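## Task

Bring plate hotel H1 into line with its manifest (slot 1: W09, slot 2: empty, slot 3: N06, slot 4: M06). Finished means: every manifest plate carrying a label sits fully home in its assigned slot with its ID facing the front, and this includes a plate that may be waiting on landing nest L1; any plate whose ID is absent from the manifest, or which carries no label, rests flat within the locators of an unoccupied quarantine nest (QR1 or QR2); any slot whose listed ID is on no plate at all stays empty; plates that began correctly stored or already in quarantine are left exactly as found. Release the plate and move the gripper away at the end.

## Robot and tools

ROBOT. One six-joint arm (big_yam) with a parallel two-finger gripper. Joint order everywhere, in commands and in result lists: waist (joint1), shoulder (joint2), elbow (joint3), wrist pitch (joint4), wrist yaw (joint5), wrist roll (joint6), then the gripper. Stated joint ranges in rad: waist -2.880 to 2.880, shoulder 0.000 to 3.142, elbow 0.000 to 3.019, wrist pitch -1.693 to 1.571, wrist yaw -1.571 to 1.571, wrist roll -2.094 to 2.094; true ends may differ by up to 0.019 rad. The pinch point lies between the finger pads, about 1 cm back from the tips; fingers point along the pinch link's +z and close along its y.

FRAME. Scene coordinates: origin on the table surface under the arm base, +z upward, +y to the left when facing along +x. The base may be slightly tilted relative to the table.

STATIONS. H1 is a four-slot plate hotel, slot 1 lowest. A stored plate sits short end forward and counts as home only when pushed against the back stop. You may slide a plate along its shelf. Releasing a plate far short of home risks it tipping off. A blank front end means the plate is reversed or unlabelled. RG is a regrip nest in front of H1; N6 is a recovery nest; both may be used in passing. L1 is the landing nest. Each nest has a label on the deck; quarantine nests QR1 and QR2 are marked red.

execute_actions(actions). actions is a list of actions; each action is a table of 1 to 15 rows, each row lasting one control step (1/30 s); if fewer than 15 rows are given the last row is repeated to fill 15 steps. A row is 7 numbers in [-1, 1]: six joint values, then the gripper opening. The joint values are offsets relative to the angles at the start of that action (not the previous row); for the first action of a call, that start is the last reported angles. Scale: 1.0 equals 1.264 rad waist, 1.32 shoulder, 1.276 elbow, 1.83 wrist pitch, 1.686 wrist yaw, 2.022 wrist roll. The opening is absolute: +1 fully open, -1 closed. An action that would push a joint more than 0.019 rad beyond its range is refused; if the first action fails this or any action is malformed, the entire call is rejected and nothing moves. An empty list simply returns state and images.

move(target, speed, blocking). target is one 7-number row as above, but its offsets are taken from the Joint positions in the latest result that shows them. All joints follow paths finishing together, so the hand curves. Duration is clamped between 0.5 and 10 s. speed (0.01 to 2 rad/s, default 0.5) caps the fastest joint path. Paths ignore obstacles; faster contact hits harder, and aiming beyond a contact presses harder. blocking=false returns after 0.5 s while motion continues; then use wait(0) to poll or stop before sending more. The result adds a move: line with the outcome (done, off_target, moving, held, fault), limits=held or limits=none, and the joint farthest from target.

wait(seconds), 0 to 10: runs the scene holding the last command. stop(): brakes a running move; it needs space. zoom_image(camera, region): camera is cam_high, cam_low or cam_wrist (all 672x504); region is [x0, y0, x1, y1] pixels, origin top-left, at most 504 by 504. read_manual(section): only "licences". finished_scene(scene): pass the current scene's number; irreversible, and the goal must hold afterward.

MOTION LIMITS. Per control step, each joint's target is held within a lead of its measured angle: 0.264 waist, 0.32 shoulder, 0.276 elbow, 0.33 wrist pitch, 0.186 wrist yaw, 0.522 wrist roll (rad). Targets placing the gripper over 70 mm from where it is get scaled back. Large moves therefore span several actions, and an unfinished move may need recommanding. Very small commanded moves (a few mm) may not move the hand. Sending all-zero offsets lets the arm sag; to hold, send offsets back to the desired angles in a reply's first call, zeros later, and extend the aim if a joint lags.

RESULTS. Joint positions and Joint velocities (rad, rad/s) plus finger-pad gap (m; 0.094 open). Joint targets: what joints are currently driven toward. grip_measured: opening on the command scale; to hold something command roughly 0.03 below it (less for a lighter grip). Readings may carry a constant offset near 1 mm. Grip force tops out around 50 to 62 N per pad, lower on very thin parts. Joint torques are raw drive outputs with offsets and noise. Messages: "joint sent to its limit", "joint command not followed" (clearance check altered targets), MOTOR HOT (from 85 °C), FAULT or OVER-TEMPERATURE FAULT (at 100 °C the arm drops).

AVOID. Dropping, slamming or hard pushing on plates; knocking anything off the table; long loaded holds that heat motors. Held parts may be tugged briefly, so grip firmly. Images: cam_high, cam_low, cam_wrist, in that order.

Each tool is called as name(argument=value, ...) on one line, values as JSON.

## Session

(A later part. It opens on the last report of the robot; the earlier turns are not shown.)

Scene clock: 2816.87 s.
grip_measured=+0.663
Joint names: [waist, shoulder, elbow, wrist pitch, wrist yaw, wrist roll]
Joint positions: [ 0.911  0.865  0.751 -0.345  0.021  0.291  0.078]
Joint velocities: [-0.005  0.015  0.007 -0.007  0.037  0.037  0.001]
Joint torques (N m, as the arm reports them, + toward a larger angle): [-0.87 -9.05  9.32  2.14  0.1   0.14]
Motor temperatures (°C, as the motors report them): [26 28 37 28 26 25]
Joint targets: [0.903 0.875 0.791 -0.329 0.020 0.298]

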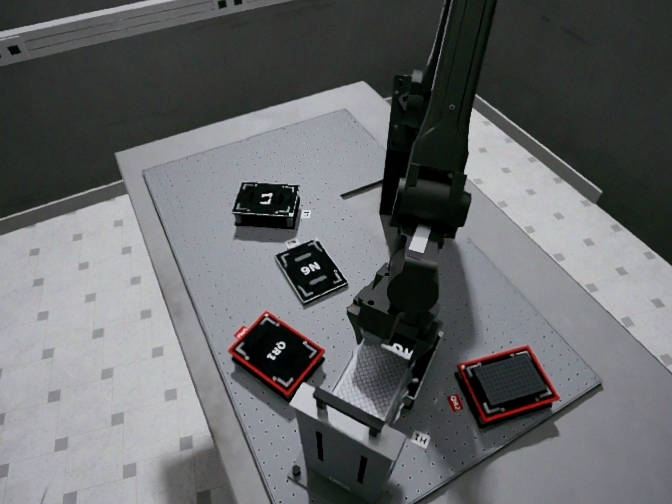

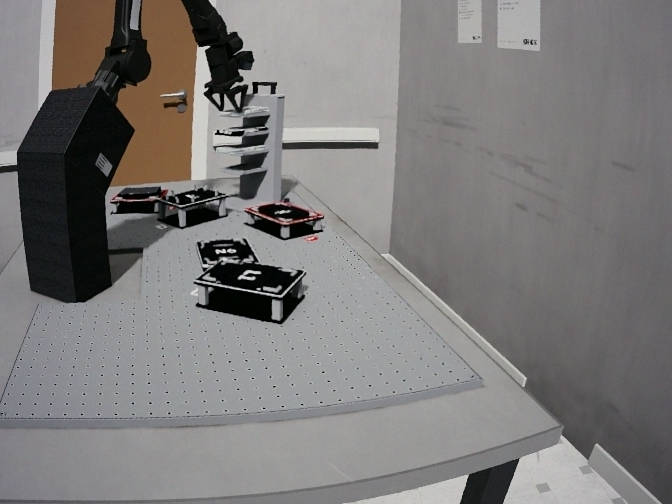

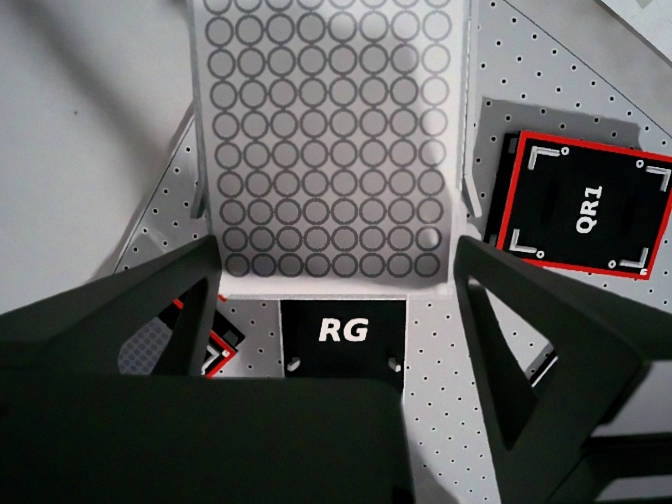

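execute_actions(actions=[[[-0.0063,0.0076,0.0313,0.0087,-0.0006,0.0020,0.68],[-0.0055,0.0076,0.0313,0.0087,-0.0006,0.0020,0.70],[-0.0045,0.0076,0.0313,0.0087,-0.0006,0.0020,0.73],[-0.0035,0.0076,0.0313,0.0087,-0.0006,0.0020,0.76],[-0.0025,0.0076,0.0313,0.0087,-0.0006,0.0020,0.79],[-0.0015,0.0076,0.0313,0.0087,-0.0006,0.0020,0.82],[-0.0005,0.0076,0.0313,0.0087,-0.0006,0.0020,0.85],[0.0005,0.0076,0.0313,0.0087,-0.0006,0.0020,0.88],[0.0015,0.0076,0.0313,0.0087,-0.0003,0.0020,0.91],[0.0025,0.0076,0.0313,0.0087,0.0,0.0020,0.94],[0.0035,0.0076,0.0313,0.0087,0.0003,0.0020,0.96],[0.0045,0.0076,0.0313,0.0087,0.0006,0.0020,0.97],[0.0052,0.0076,0.0313,0.0087,0.0009,0.0020,0.97],[0.0058,0.0076,0.0313,0.0087,0.0012,0.0020,0.97],[0.0063,0.0076,0.0313,0.0087,0.0015,0.0020,0.97]],[[0.0068,0.0076,0.0313,0.0087,0.0018,0.0020,0.97],[0.0076,0.0076,0.0313,0.0087,0.0027,0.0020,0.97],[0.0087,0.0076,0.0313,0.0087,0.0040,0.0020,0.97],[0.0101,0.0076,0.0313,0.0087,0.0057,0.0020,0.97],[0.0117,0.0076,0.0313,0.0087,0.0078,0.0020,0.97],[0.0136,0.0076,0.0313,0.0087,0.0102,0.0020,0.97],[0.0155,0.0076,0.0313,0.0087,0.0128,0.0020,0.97],[0.0175,0.0076,0.0313,0.0087,0.0154,0.0020,0.97],[0.0195,0.0076,0.0313,0.0087,0.0180,0.0020,0.97],[0.0213,0.0076,0.0313,0.0087,0.0204,0.0020,0.97],[0.0229,0.0076,0.0313,0.0087,0.0225,0.0020,0.97],[0.0243,0.0076,0.0313,0.0087,0.0243,0.0020,0.97],[0.0253,0.0076,0.0313,0.0087,0.0256,0.0020,0.97],[0.0259,0.0076,0.0313,0.0087,0.0264,0.0020,0.97],[0.0261,0.0076,0.0313,0.0087,0.0267,0.0020,0.97]]])

wait(seconds=0.3)

zoom_image(camera="cam_wrist", region=[170, 0, 510, 320])

Scene clock: 2937.87 s.
grip_measured=+0.968
Joint names: [waist, shoulder, elbow, wrist pitch, wrist yaw, wrist roll]
Joint positions: [ 0.933  0.865  0.751 -0.342  0.063  0.291  0.092]
Joint velocities: [ 0.015  0.005  0.002 -0.017  0.037 -0.022  0.   ]
Joint torques (N m, as the arm reports them, + toward a larger angle): [ 1.08 -8.91  9.53  1.89  0.28  0.09]
Motor temperatures (°C, as the motors report them): [26 28 38 28 26 25]
Joint targets: [0.944 0.875 0.791 -0.326 0.067 0.295]

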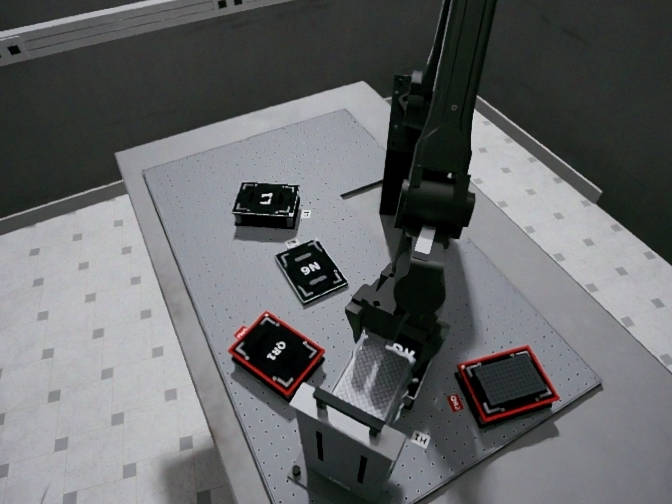

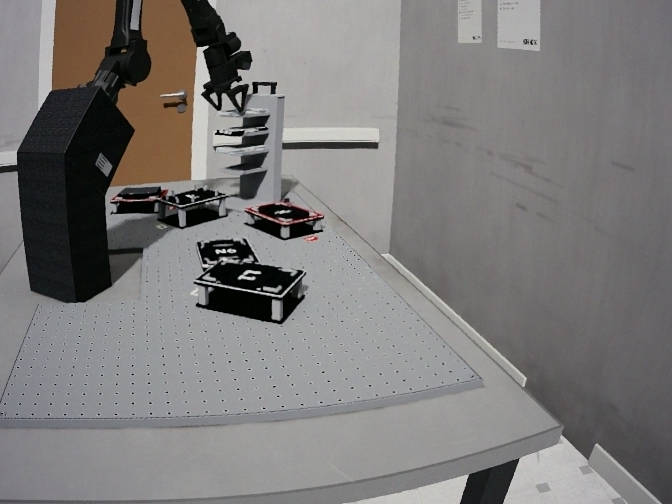

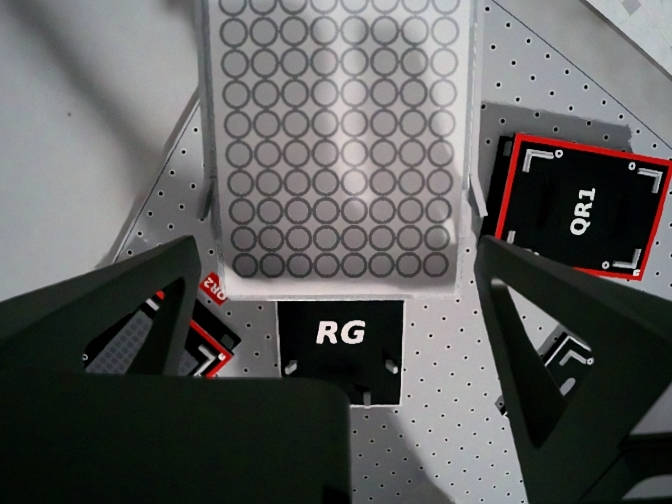

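Scene clock: 2938.17 s.
grip_measured=+0.968
Joint names: [waist, shoulder, elbow, wrist pitch, wrist yaw, wrist roll]
Joint positions: [ 0.935  0.865  0.751 -0.342  0.065  0.291  0.092]
Joint velocities: [-0.005 -0.005 -0.007  0.007 -0.007 -0.007 -0.   ]
Joint torques (N m, as the arm reports them, + toward a larger angle): [ 0.75 -8.49  9.39  2.05  0.26  0.08]
Motor temperatures (°C, as the motors report them): [26 28 38 28 26 25]
Joint targets: [0.944 0.875 0.791 -0.326 0.067 0.295]
wait: 0.30 s; at rest by 0.17 s

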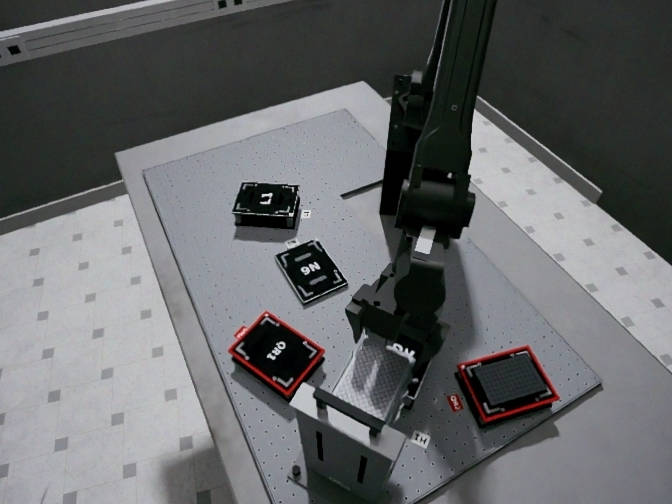

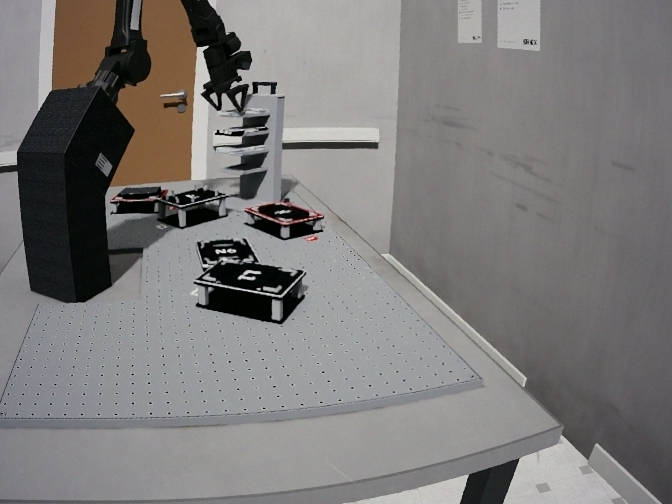

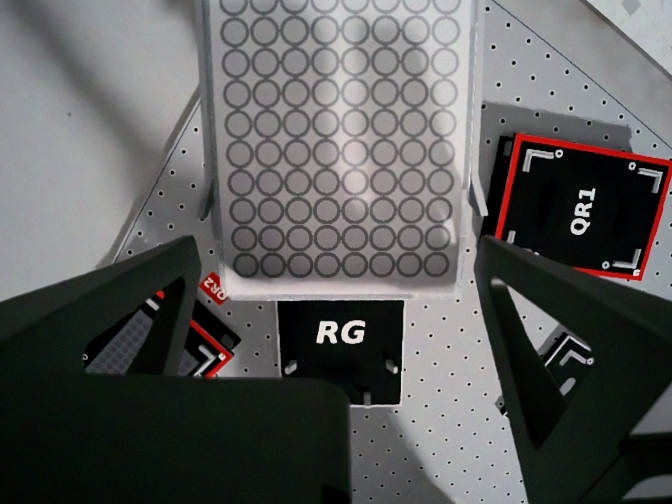

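Region (170, 0, 510, 320) of cam_wrist's 672x504 image, scaled by 1.482, with more detail than that image has; it fills the top 474 rows of this view, and the rest is white.

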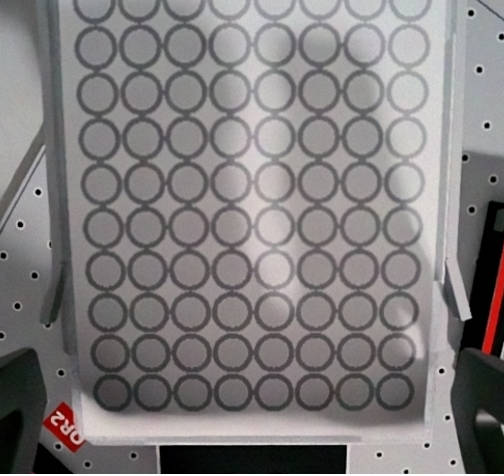

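execute_actions(actions=[[[0.0071,0.0079,0.0313,0.0088,0.0012,0.0020,0.97],[0.0071,0.0087,0.0313,0.0091,0.0012,0.0020,0.97],[0.0071,0.0100,0.0313,0.0096,0.0012,0.0020,0.97],[0.0071,0.0117,0.0313,0.0103,0.0012,0.0020,0.97],[0.0071,0.0136,0.0313,0.0110,0.0012,0.0020,0.97],[0.0071,0.0158,0.0313,0.0119,0.0012,0.0020,0.97],[0.0071,0.0179,0.0313,0.0127,0.0012,0.0020,0.97],[0.0071,0.0198,0.0313,0.0134,0.0012,0.0020,0.97],[0.0071,0.0215,0.0313,0.0141,0.0012,0.0020,0.97],[0.0071,0.0228,0.0313,0.0146,0.0012,0.0020,0.97],[0.0071,0.0236,0.0313,0.0149,0.0012,0.0020,0.97],[0.0071,0.0239,0.0313,0.0150,0.0012,0.0020,0.97]]])

wait(seconds=0.3)

zoom_image(camera="cam_wrist", region=[170, 80, 510, 340])

Scene clock: 2956.70 s.
grip_measured=+0.968
Joint names: [waist, shoulder, elbow, wrist pitch, wrist yaw, wrist roll]
Joint positions: [ 0.935  0.887  0.751 -0.331  0.065  0.291  0.092]
Joint velocities: [-0.005 -0.015 -0.017 -0.002 -0.037  0.022 -0.   ]
Joint torques (N m, as the arm reports them, + toward a larger angle): [ 1.19 -9.36  9.27  1.95  0.24  0.1 ]
Motor temperatures (°C, as the motors report them): [26 28 38 28 26 25]
Joint targets: [0.943 0.897 0.791 -0.315 0.067 0.295]

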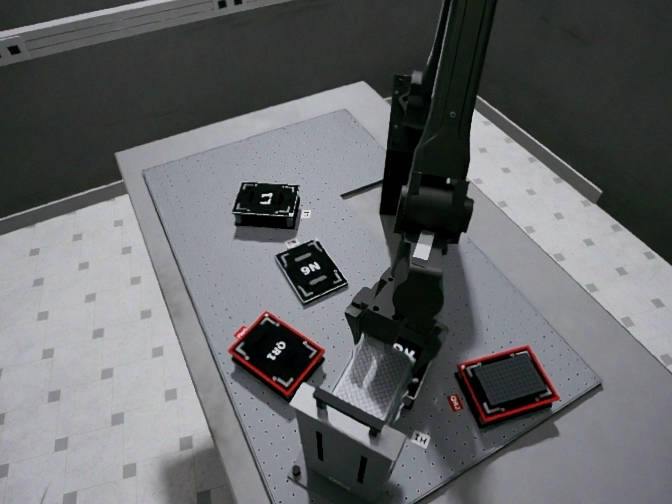

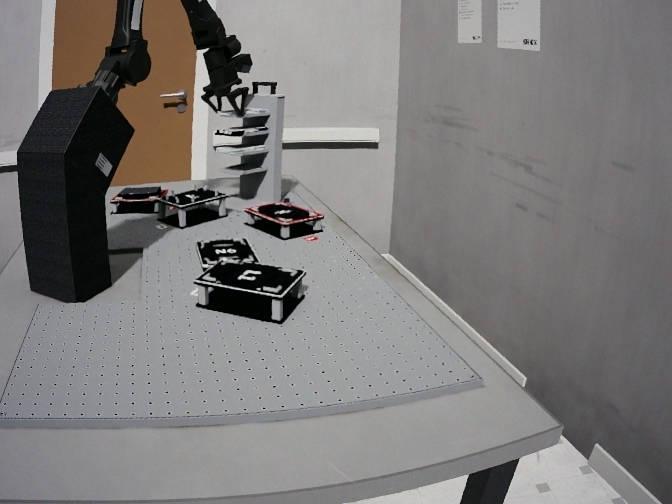

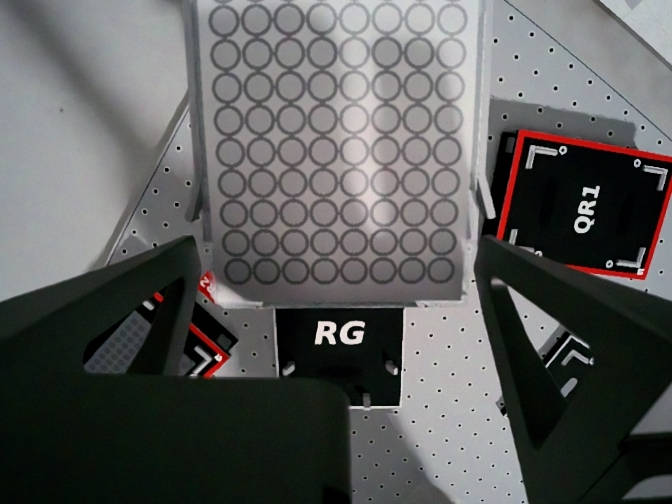

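Scene clock: 2957.00 s.
grip_measured=+0.968
Joint names: [waist, shoulder, elbow, wrist pitch, wrist yaw, wrist roll]
Joint positions: [ 0.935  0.887  0.751 -0.33   0.065  0.291  0.092]
Joint velocities: [-0.005  0.005  0.012  0.007 -0.037  0.037  0.001]
Joint torques (N m, as the arm reports them, + toward a larger angle): [ 0.73 -9.26  9.22  1.99  0.26  0.08]
Motor temperatures (°C, as the motors report them): [26 28 38 28 26 25]
Joint targets: [0.943 0.897 0.791 -0.315 0.067 0.295]
wait: 0.30 s; at rest by 0.17 s

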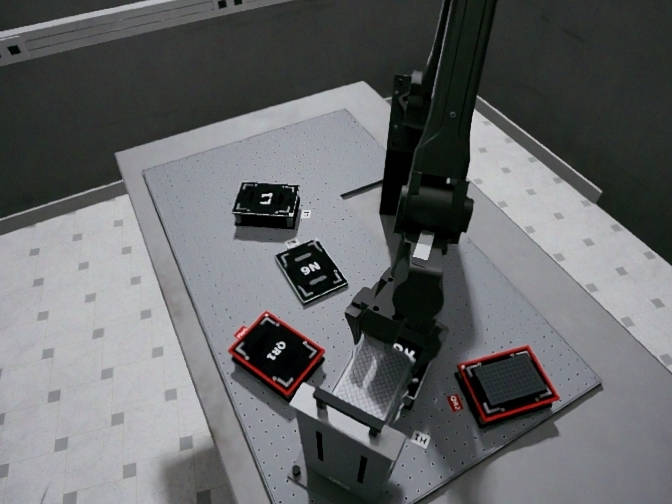

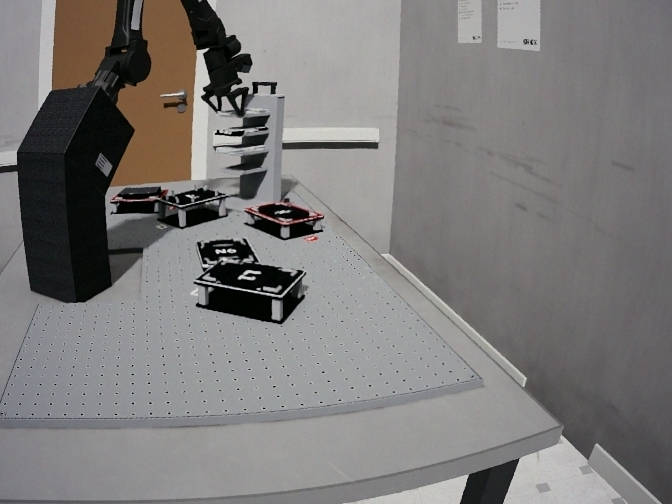

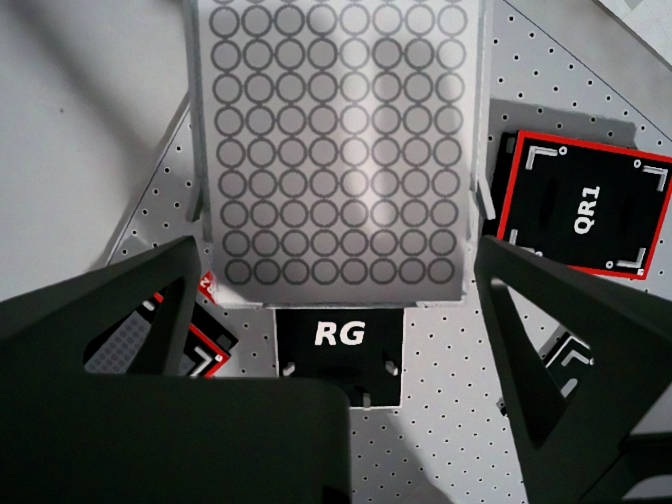

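Region (170, 80, 510, 340) of cam_wrist's 672x504 image, scaled by 1.482, with more detail than that image has; it fills the top 385 rows of this view, and the rest is white.

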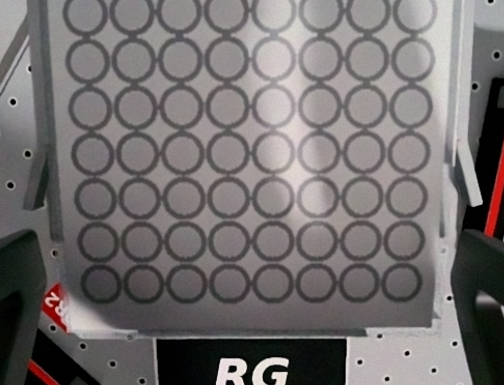

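execute_actions(actions=[[[0.0063,0.0076,0.0313,0.0082,0.0012,0.0020,0.95],[0.0063,0.0076,0.0313,0.0082,0.0012,0.0020,0.93],[0.0063,0.0076,0.0313,0.0082,0.0012,0.0020,0.91],[0.0063,0.0076,0.0313,0.0082,0.0012,0.0020,0.89],[0.0063,0.0076,0.0313,0.0082,0.0012,0.0020,0.87],[0.0063,0.0076,0.0313,0.0082,0.0012,0.0020,0.85],[0.0063,0.0076,0.0313,0.0082,0.0012,0.0020,0.83],[0.0063,0.0076,0.0313,0.0082,0.0012,0.0020,0.815],[0.0063,0.0076,0.0313,0.0082,0.0012,0.0020,0.80],[0.0063,0.0076,0.0313,0.0082,0.0012,0.0020,0.79],[0.0063,0.0076,0.0313,0.0082,0.0012,0.0020,0.78],[0.0063,0.0076,0.0313,0.0082,0.0012,0.0020,0.77],[0.0063,0.0076,0.0313,0.0082,0.0012,0.0020,0.76],[0.0063,0.0076,0.0313,0.0082,0.0012,0.0020,0.75],[0.0063,0.0076,0.0313,0.0082,0.0012,0.0020,0.74]],[[0.0063,0.0076,0.0313,0.0082,0.0012,0.0020,0.73],[0.0063,0.0076,0.0313,0.0082,0.0012,0.0020,0.725],[0.0063,0.0076,0.0313,0.0082,0.0012,0.0020,0.72],[0.0063,0.0076,0.0313,0.0082,0.0012,0.0020,0.715],[0.0063,0.0076,0.0313,0.0082,0.0012,0.0020,0.71],[0.0063,0.0076,0.0313,0.0082,0.0012,0.0020,0.705],[0.0063,0.0076,0.0313,0.0082,0.0012,0.0020,0.70],[0.0063,0.0076,0.0313,0.0082,0.0012,0.0020,0.695],[0.0063,0.0076,0.0313,0.0082,0.0012,0.0020,0.69],[0.0063,0.0076,0.0313,0.0082,0.0012,0.0020,0.685],[0.0063,0.0076,0.0313,0.0082,0.0012,0.0020,0.68],[0.0063,0.0076,0.0313,0.0082,0.0012,0.0020,0.675],[0.0063,0.0076,0.0313,0.0082,0.0012,0.0020,0.67],[0.0063,0.0076,0.0313,0.0082,0.0012,0.0020,0.67],[0.0063,0.0076,0.0313,0.0082,0.0012,0.0020,0.67]]])

Scene clock: 2977.53 s.
grip_measured=+0.726
Joint names: [waist, shoulder, elbow, wrist pitch, wrist yaw, wrist roll]
Joint positions: [ 0.935  0.887  0.751 -0.33   0.065  0.291  0.081]
Joint velocities: [-0.005 -0.005 -0.002 -0.007 -0.007 -0.007  0.001]
Joint torques (N m, as the arm reports them, + toward a larger angle): [ 0.73 -9.15  9.32  2.01  0.24  0.07]
Motor temperatures (°C, as the motors report them): [26 28 38 28 26 25]
Joint targets: [0.942 0.897 0.791 -0.315 0.067 0.295]

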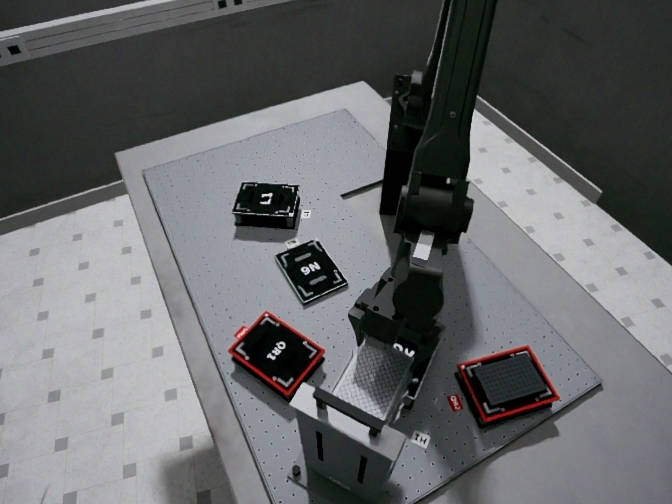

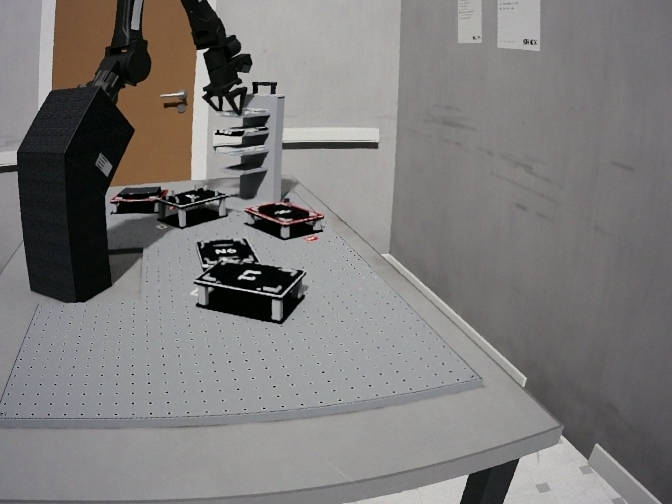

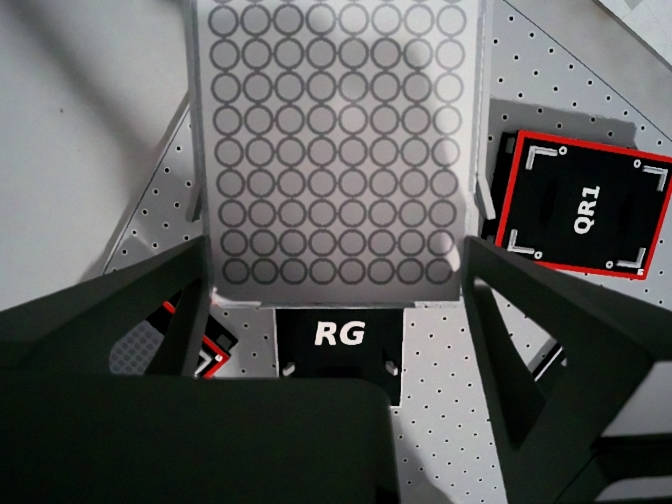

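execute_actions(actions=[[[0.0059,0.0044,0.0284,0.0082,0.0013,0.0027,0.68],[0.0063,0.0012,0.0255,0.0082,0.0015,0.0034,0.68],[0.0067,-0.0021,0.0225,0.0082,0.0016,0.0042,0.68],[0.0071,-0.0053,0.0196,0.0082,0.0018,0.0049,0.68],[0.0073,-0.0058,0.0191,0.0083,0.0019,0.0050,0.68],[0.0079,-0.0073,0.0175,0.0084,0.0024,0.0051,0.68],[0.0089,-0.0098,0.0150,0.0086,0.0030,0.0054,0.68],[0.0102,-0.0128,0.0118,0.0089,0.0039,0.0058,0.68],[0.0117,-0.0164,0.0082,0.0093,0.0048,0.0062,0.68],[0.0132,-0.0200,0.0043,0.0096,0.0059,0.0066,0.68],[0.0147,-0.0236,0.0007,0.0100,0.0068,0.0070,0.68],[0.0160,-0.0266,-0.0025,0.0103,0.0077,0.0074,0.68],[0.0170,-0.0291,-0.0050,0.0105,0.0083,0.0077,0.68],[0.0176,-0.0306,-0.0066,0.0106,0.0088,0.0078,0.68],[0.0178,-0.0311,-0.0071,0.0107,0.0089,0.0079,0.68]]])

wait(seconds=0.3)

Scene clock: 3069.00 s.
grip_measured=+0.726
Joint names: [waist, shoulder, elbow, wrist pitch, wrist yaw, wrist roll]
Joint positions: [ 0.942  0.873  0.746 -0.33   0.081  0.295  0.081]
Joint velocities: [-0.005 -0.103 -0.027 -0.017  0.066 -0.022 -0.001]
Joint torques (N m, as the arm reports them, + toward a larger angle): [  1.16 -12.34   6.18   2.15   0.09   0.09]
Motor temperatures (°C, as the motors report them): [26 28 39 28 26 25]
Joint targets: [0.957 0.846 0.741 -0.311 0.080 0.307]

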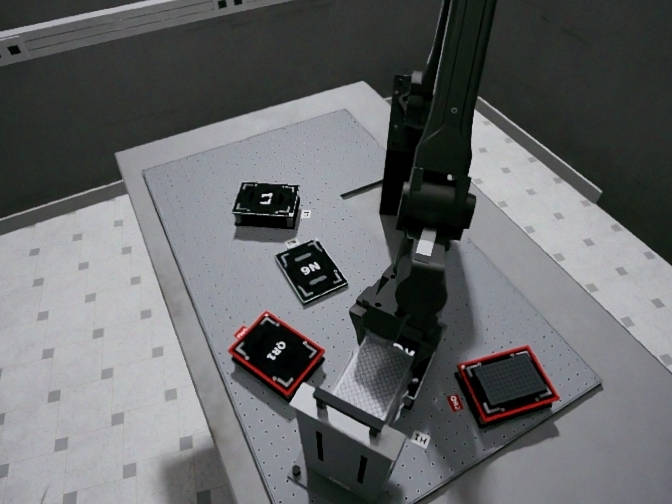

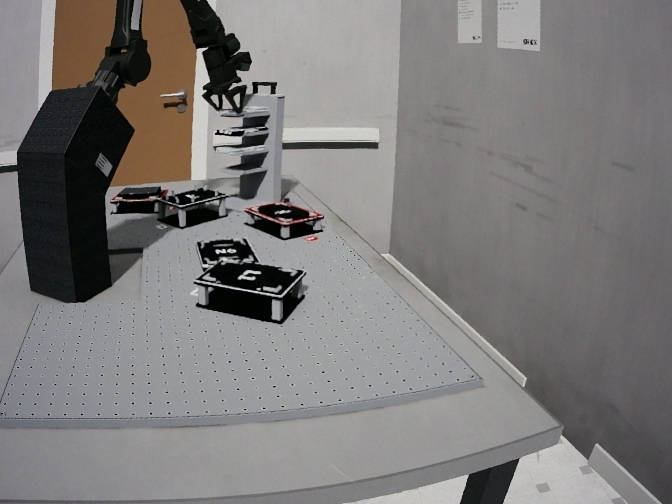

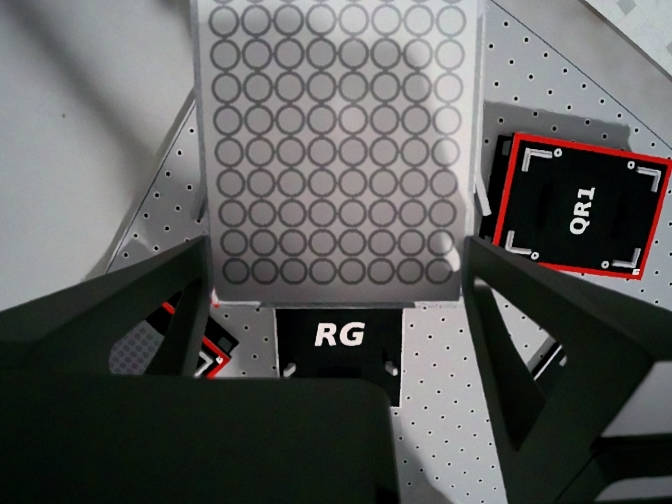

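Scene clock: 3069.30 s.
grip_measured=+0.726
Joint names: [waist, shoulder, elbow, wrist pitch, wrist yaw, wrist roll]
Joint positions: [ 0.947  0.863  0.746 -0.329  0.081  0.296  0.081]
Joint velocities: [-0.005 -0.005  0.022 -0.017  0.051  0.022 -0.001]
Joint torques (N m, as the arm reports them, + toward a larger angle): [  0.7  -11.32   6.14   2.13   0.11   0.13]
Motor temperatures (°C, as the motors report them): [26 28 39 28 26 25]
Joint targets: [0.957 0.846 0.742 -0.311 0.079 0.307]
wait: 0.30 s; no rest

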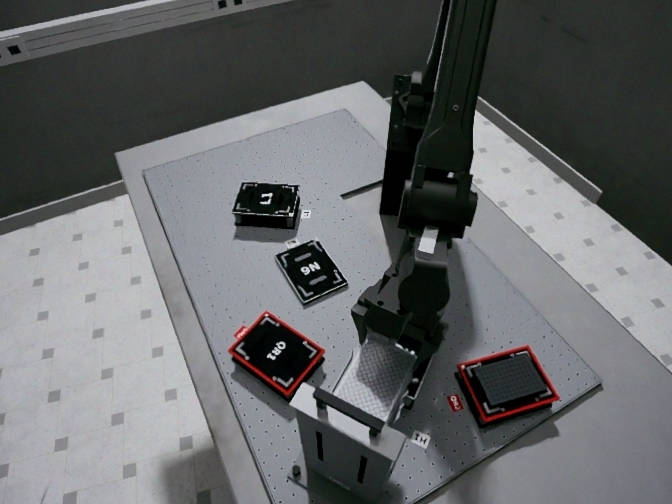

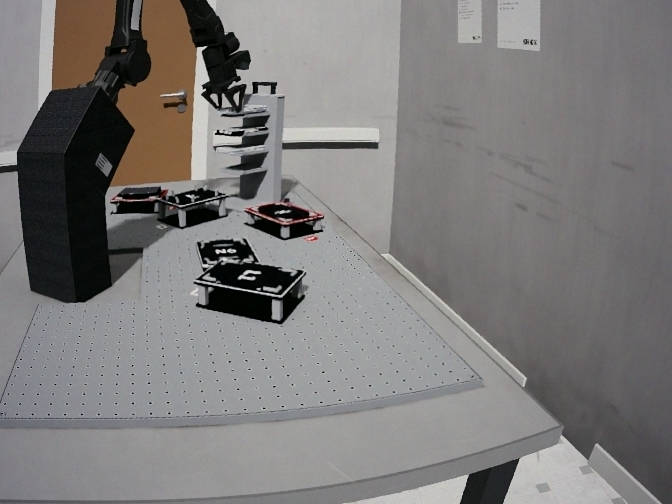

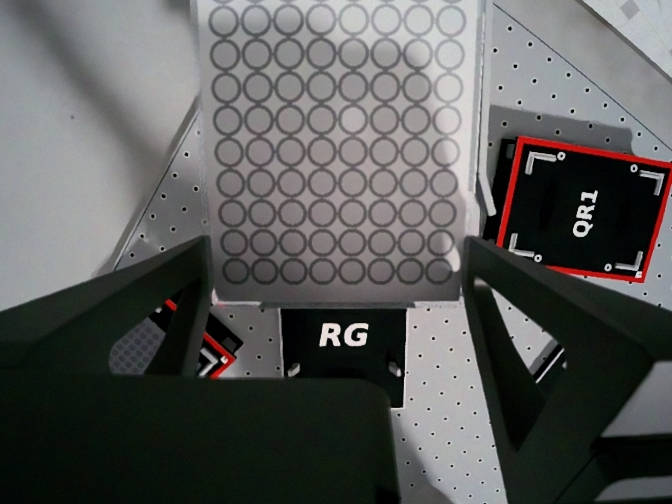

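execute_actions(actions=[[[0.0079,-0.0134,-0.0031,0.0098,-0.0012,0.0054,0.68],[0.0079,-0.0150,-0.0031,0.0098,-0.0012,0.0054,0.68],[0.0081,-0.0175,-0.0038,0.0099,-0.0011,0.0055,0.68],[0.0086,-0.0207,-0.0059,0.0100,-0.0008,0.0056,0.68],[0.0094,-0.0246,-0.0093,0.0103,-0.0002,0.0059,0.68],[0.0104,-0.0289,-0.0138,0.0107,0.0005,0.0062,0.68],[0.0117,-0.0332,-0.0191,0.0111,0.0013,0.0066,0.68],[0.0131,-0.0375,-0.0249,0.0116,0.0022,0.0070,0.68],[0.0145,-0.0414,-0.0309,0.0120,0.0031,0.0074,0.68],[0.0159,-0.0446,-0.0367,0.0125,0.0040,0.0078,0.68],[0.0172,-0.0471,-0.0420,0.0129,0.0048,0.0082,0.68],[0.0182,-0.0487,-0.0465,0.0133,0.0055,0.0085,0.68],[0.0190,-0.0492,-0.0499,0.0136,0.0061,0.0088,0.68],[0.0195,-0.0492,-0.0520,0.0137,0.0064,0.0089,0.68],[0.0197,-0.0492,-0.0527,0.0138,0.0065,0.0090,0.68]]])

wait(seconds=0.5)

zoom_image(camera="cam_wrist", region=[150, 0, 530, 320])

Scene clock: 3114.87 s.
grip_measured=+0.726
Joint names: [waist, shoulder, elbow, wrist pitch, wrist yaw, wrist roll]
Joint positions: [ 0.962  0.81   0.688 -0.322  0.089  0.302  0.081]
Joint velocities: [ 0.015 -0.005 -0.105  0.002  0.037  0.037 -0.001]
Joint torques (N m, as the arm reports them, + toward a larger angle): [  0.58 -10.02   6.19   2.07   0.27   0.15]
Motor temperatures (°C, as the motors report them): [26 29 37 28 26 25]
Joint targets: [0.973 0.798 0.678 -0.304 0.092 0.314]

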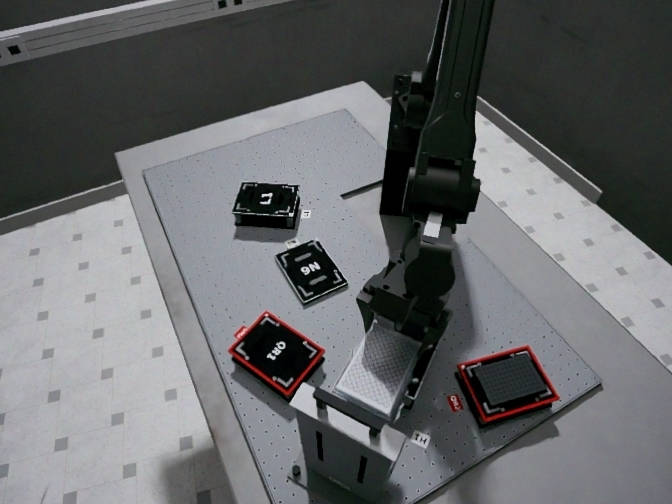

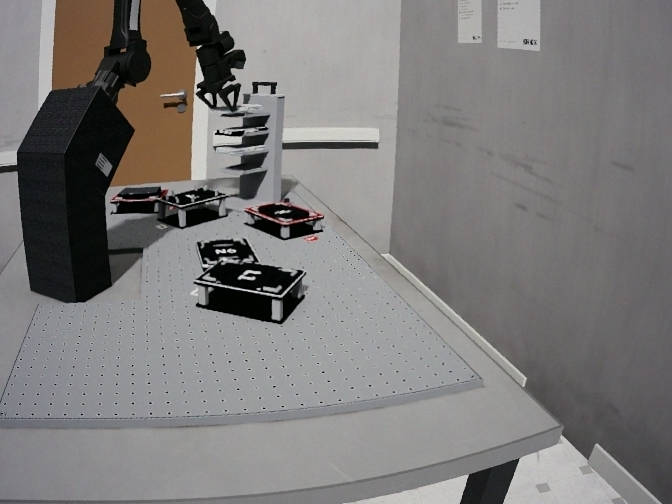

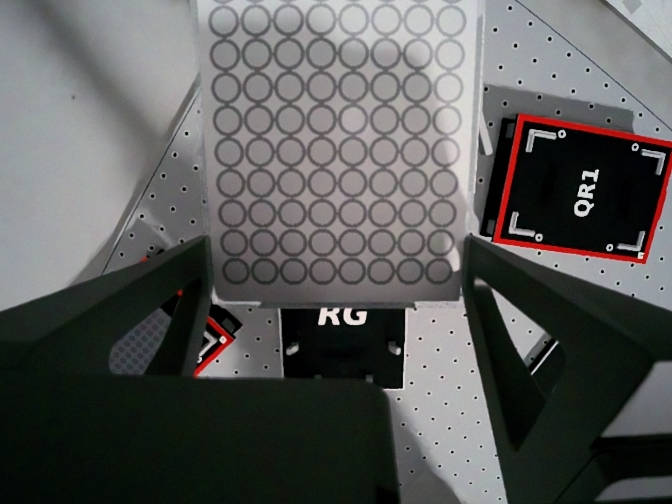

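Scene clock: 3115.37 s.
grip_measured=+0.726
Joint names: [waist, shoulder, elbow, wrist pitch, wrist yaw, wrist roll]
Joint positions: [ 0.963  0.81   0.682 -0.321  0.089  0.304  0.081]
Joint velocities: [-0.015 -0.015  0.012  0.002 -0.022  0.007 -0.001]
Joint torques (N m, as the arm reports them, + toward a larger angle): [  1.27 -10.04   6.04   1.96   0.29   0.11]
Motor temperatures (°C, as the motors report them): [26 29 37 28 26 25]
Joint targets: [0.972 0.798 0.678 -0.304 0.092 0.314]
wait: 0.50 s; at rest by 0.23 s

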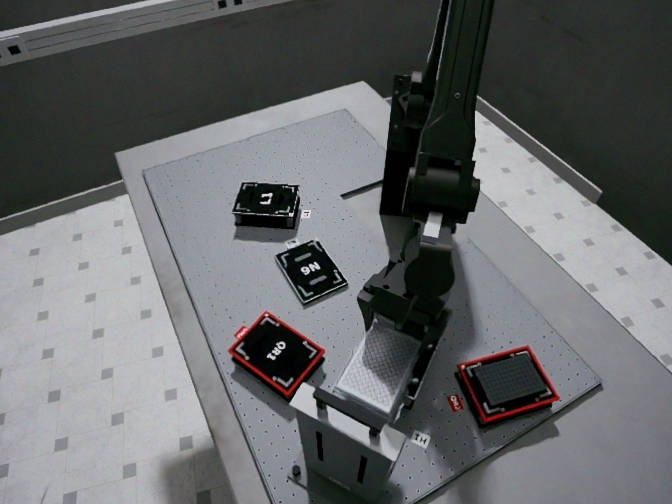

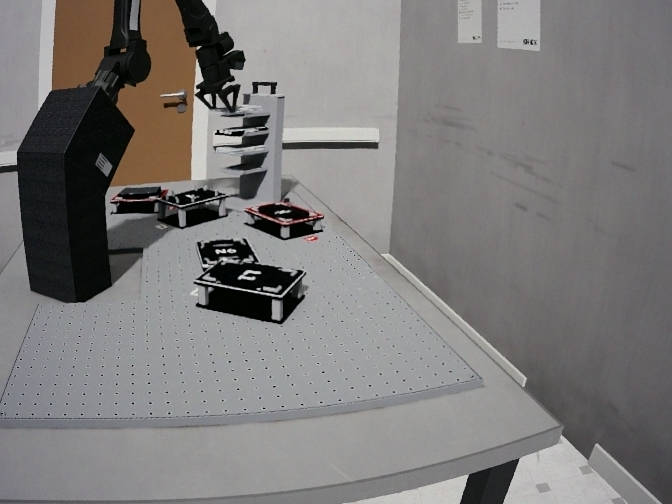

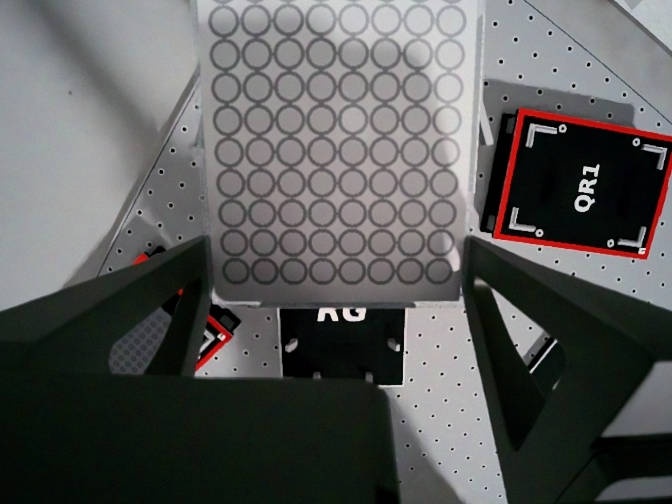

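Region (150, 0, 530, 320) of cam_wrist's 672x504 image, scaled by 1.326, with more detail than that image has; it fills the top 424 rows of this view, and the rest is white.

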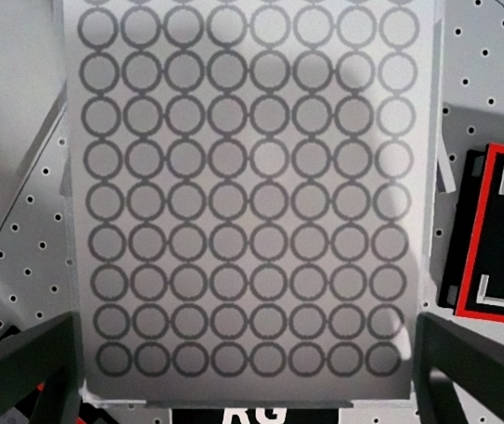

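execute_actions(actions=[[[0.0050,-0.0055,-0.0020,0.0093,0.0026,0.0049,0.68],[0.0045,-0.0015,-0.0016,0.0093,0.0038,0.0049,0.68],[0.0040,0.0025,-0.0016,0.0093,0.0050,0.0049,0.68],[0.0040,0.0061,-0.0016,0.0093,0.0059,0.0049,0.68],[0.0040,0.0064,-0.0016,0.0093,0.0059,0.0049,0.68],[0.0040,0.0073,-0.0016,0.0093,0.0059,0.0049,0.68],[0.0040,0.0087,-0.0016,0.0093,0.0059,0.0049,0.68],[0.0040,0.0105,-0.0016,0.0093,0.0059,0.0049,0.68],[0.0040,0.0126,-0.0016,0.0093,0.0059,0.0049,0.68],[0.0040,0.0147,-0.0016,0.0093,0.0059,0.0049,0.68],[0.0040,0.0168,-0.0016,0.0093,0.0059,0.0049,0.68],[0.0040,0.0186,-0.0016,0.0093,0.0059,0.0049,0.68],[0.0040,0.0200,-0.0016,0.0093,0.0059,0.0049,0.68],[0.0040,0.0209,-0.0016,0.0093,0.0059,0.0049,0.68],[0.0040,0.0212,-0.0016,0.0093,0.0059,0.0049,0.68]]])

wait(seconds=0.4)

zoom_image(camera="cam_wrist", region=[150, 0, 530, 320])

zoom_image(camera="cam_low", region=[180, 60, 300, 150])

Scene clock: 3132.47 s.
grip_measured=+0.726
Joint names: [waist, shoulder, elbow, wrist pitch, wrist yaw, wrist roll]
Joint positions: [ 0.963  0.827  0.682 -0.32   0.096  0.304  0.081]
Joint velocities: [-0.005  0.063  0.002  0.022 -0.022 -0.022  0.001]
Joint torques (N m, as the arm reports them, + toward a larger angle): [ 0.9  -8.12  6.    1.9   0.31  0.13]
Motor temperatures (°C, as the motors report them): [26 29 37 28 26 25]
Joint targets: [0.968 0.838 0.680 -0.304 0.099 0.314]

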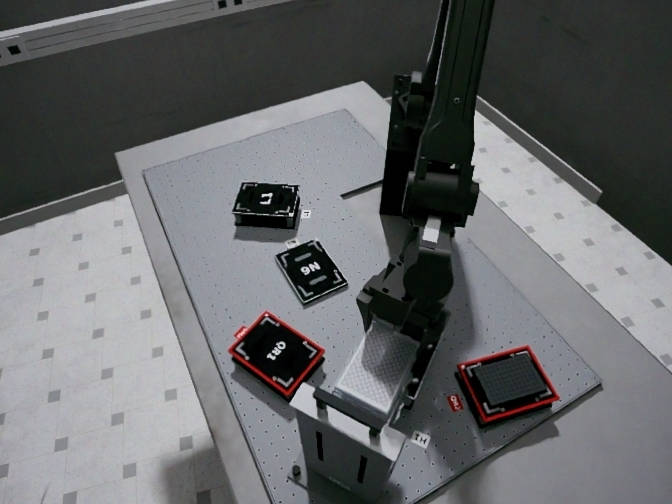

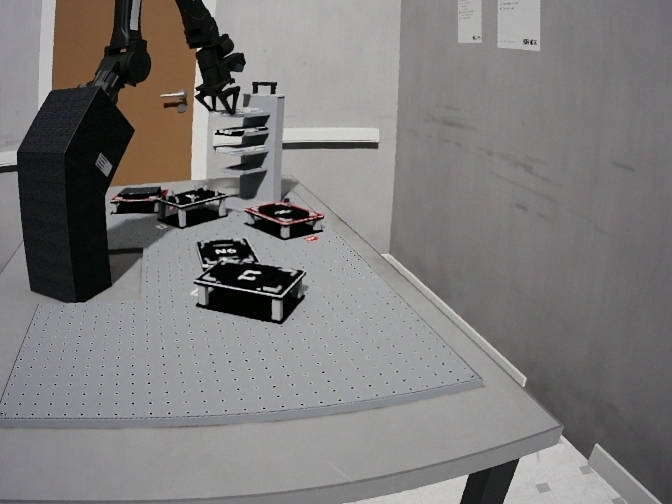

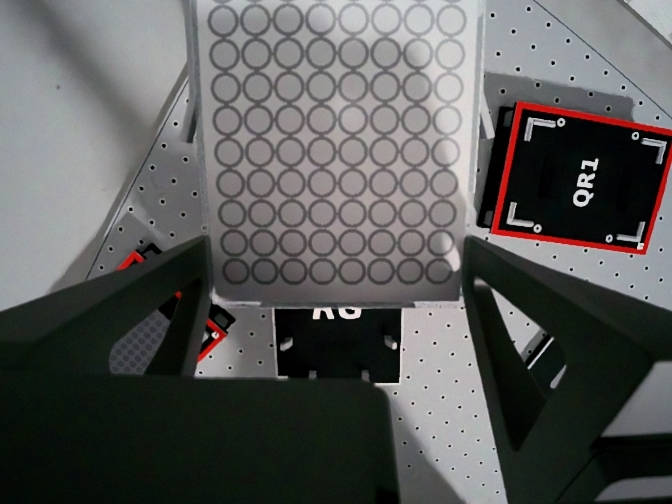

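Scene clock: 3132.87 s.
grip_measured=+0.726
Joint names: [waist, shoulder, elbow, wrist pitch, wrist yaw, wrist roll]
Joint positions: [ 0.963  0.83   0.682 -0.318  0.096  0.304  0.081]
Joint velocities: [-0.005 -0.005 -0.002  0.017  0.022  0.051 -0.001]
Joint torques (N m, as the arm reports them, + toward a larger angle): [ 0.43 -8.37  5.88  1.98  0.29  0.14]
Motor temperatures (°C, as the motors report them): [26 29 37 28 26 25]
Joint targets: [0.968 0.838 0.680 -0.304 0.099 0.314]
wait: 0.40 s; at rest by 0.20 s

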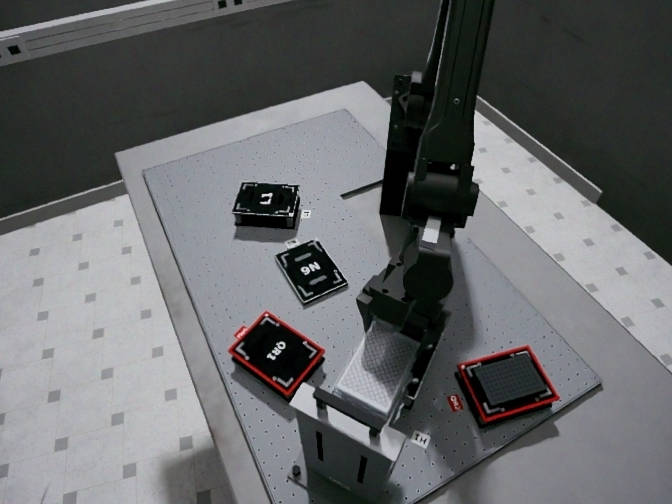

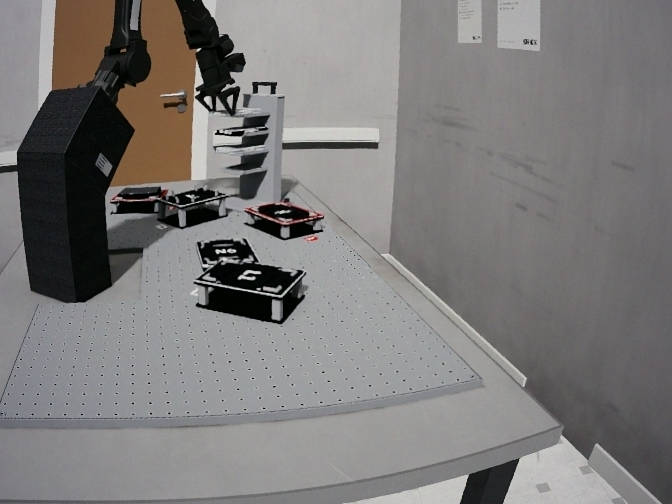

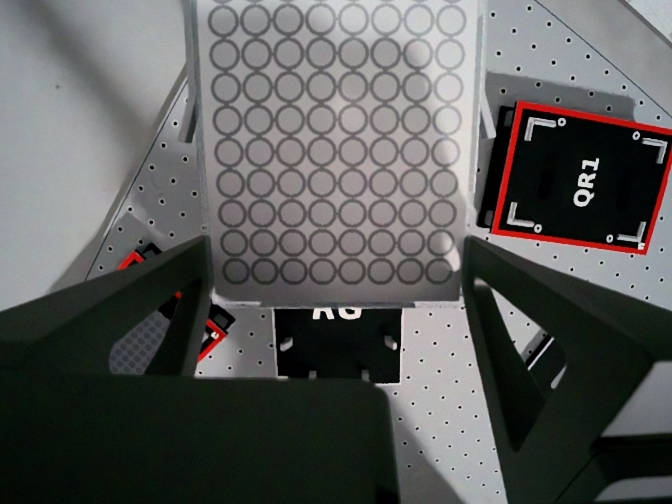

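Region (150, 0, 530, 320) of cam_wrist's 672x504 image, scaled by 1.326, with more detail than that image has; it fills the top 424 rows of this view, and the rest is white.

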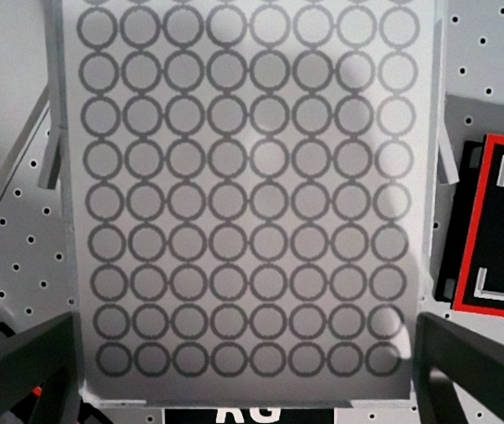

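Region (180, 60, 300, 150) of cam_low's 672x504 image, scaled by 4.200, with more detail than that image has; it fills the top 378 rows of this view, and the rest is white.

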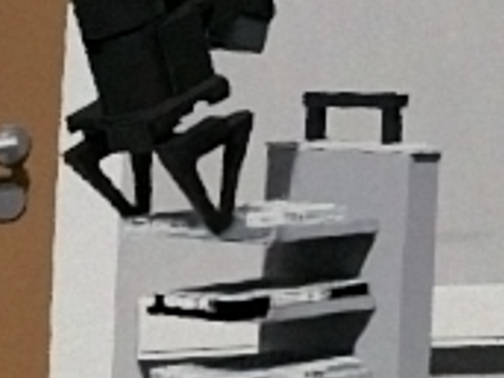

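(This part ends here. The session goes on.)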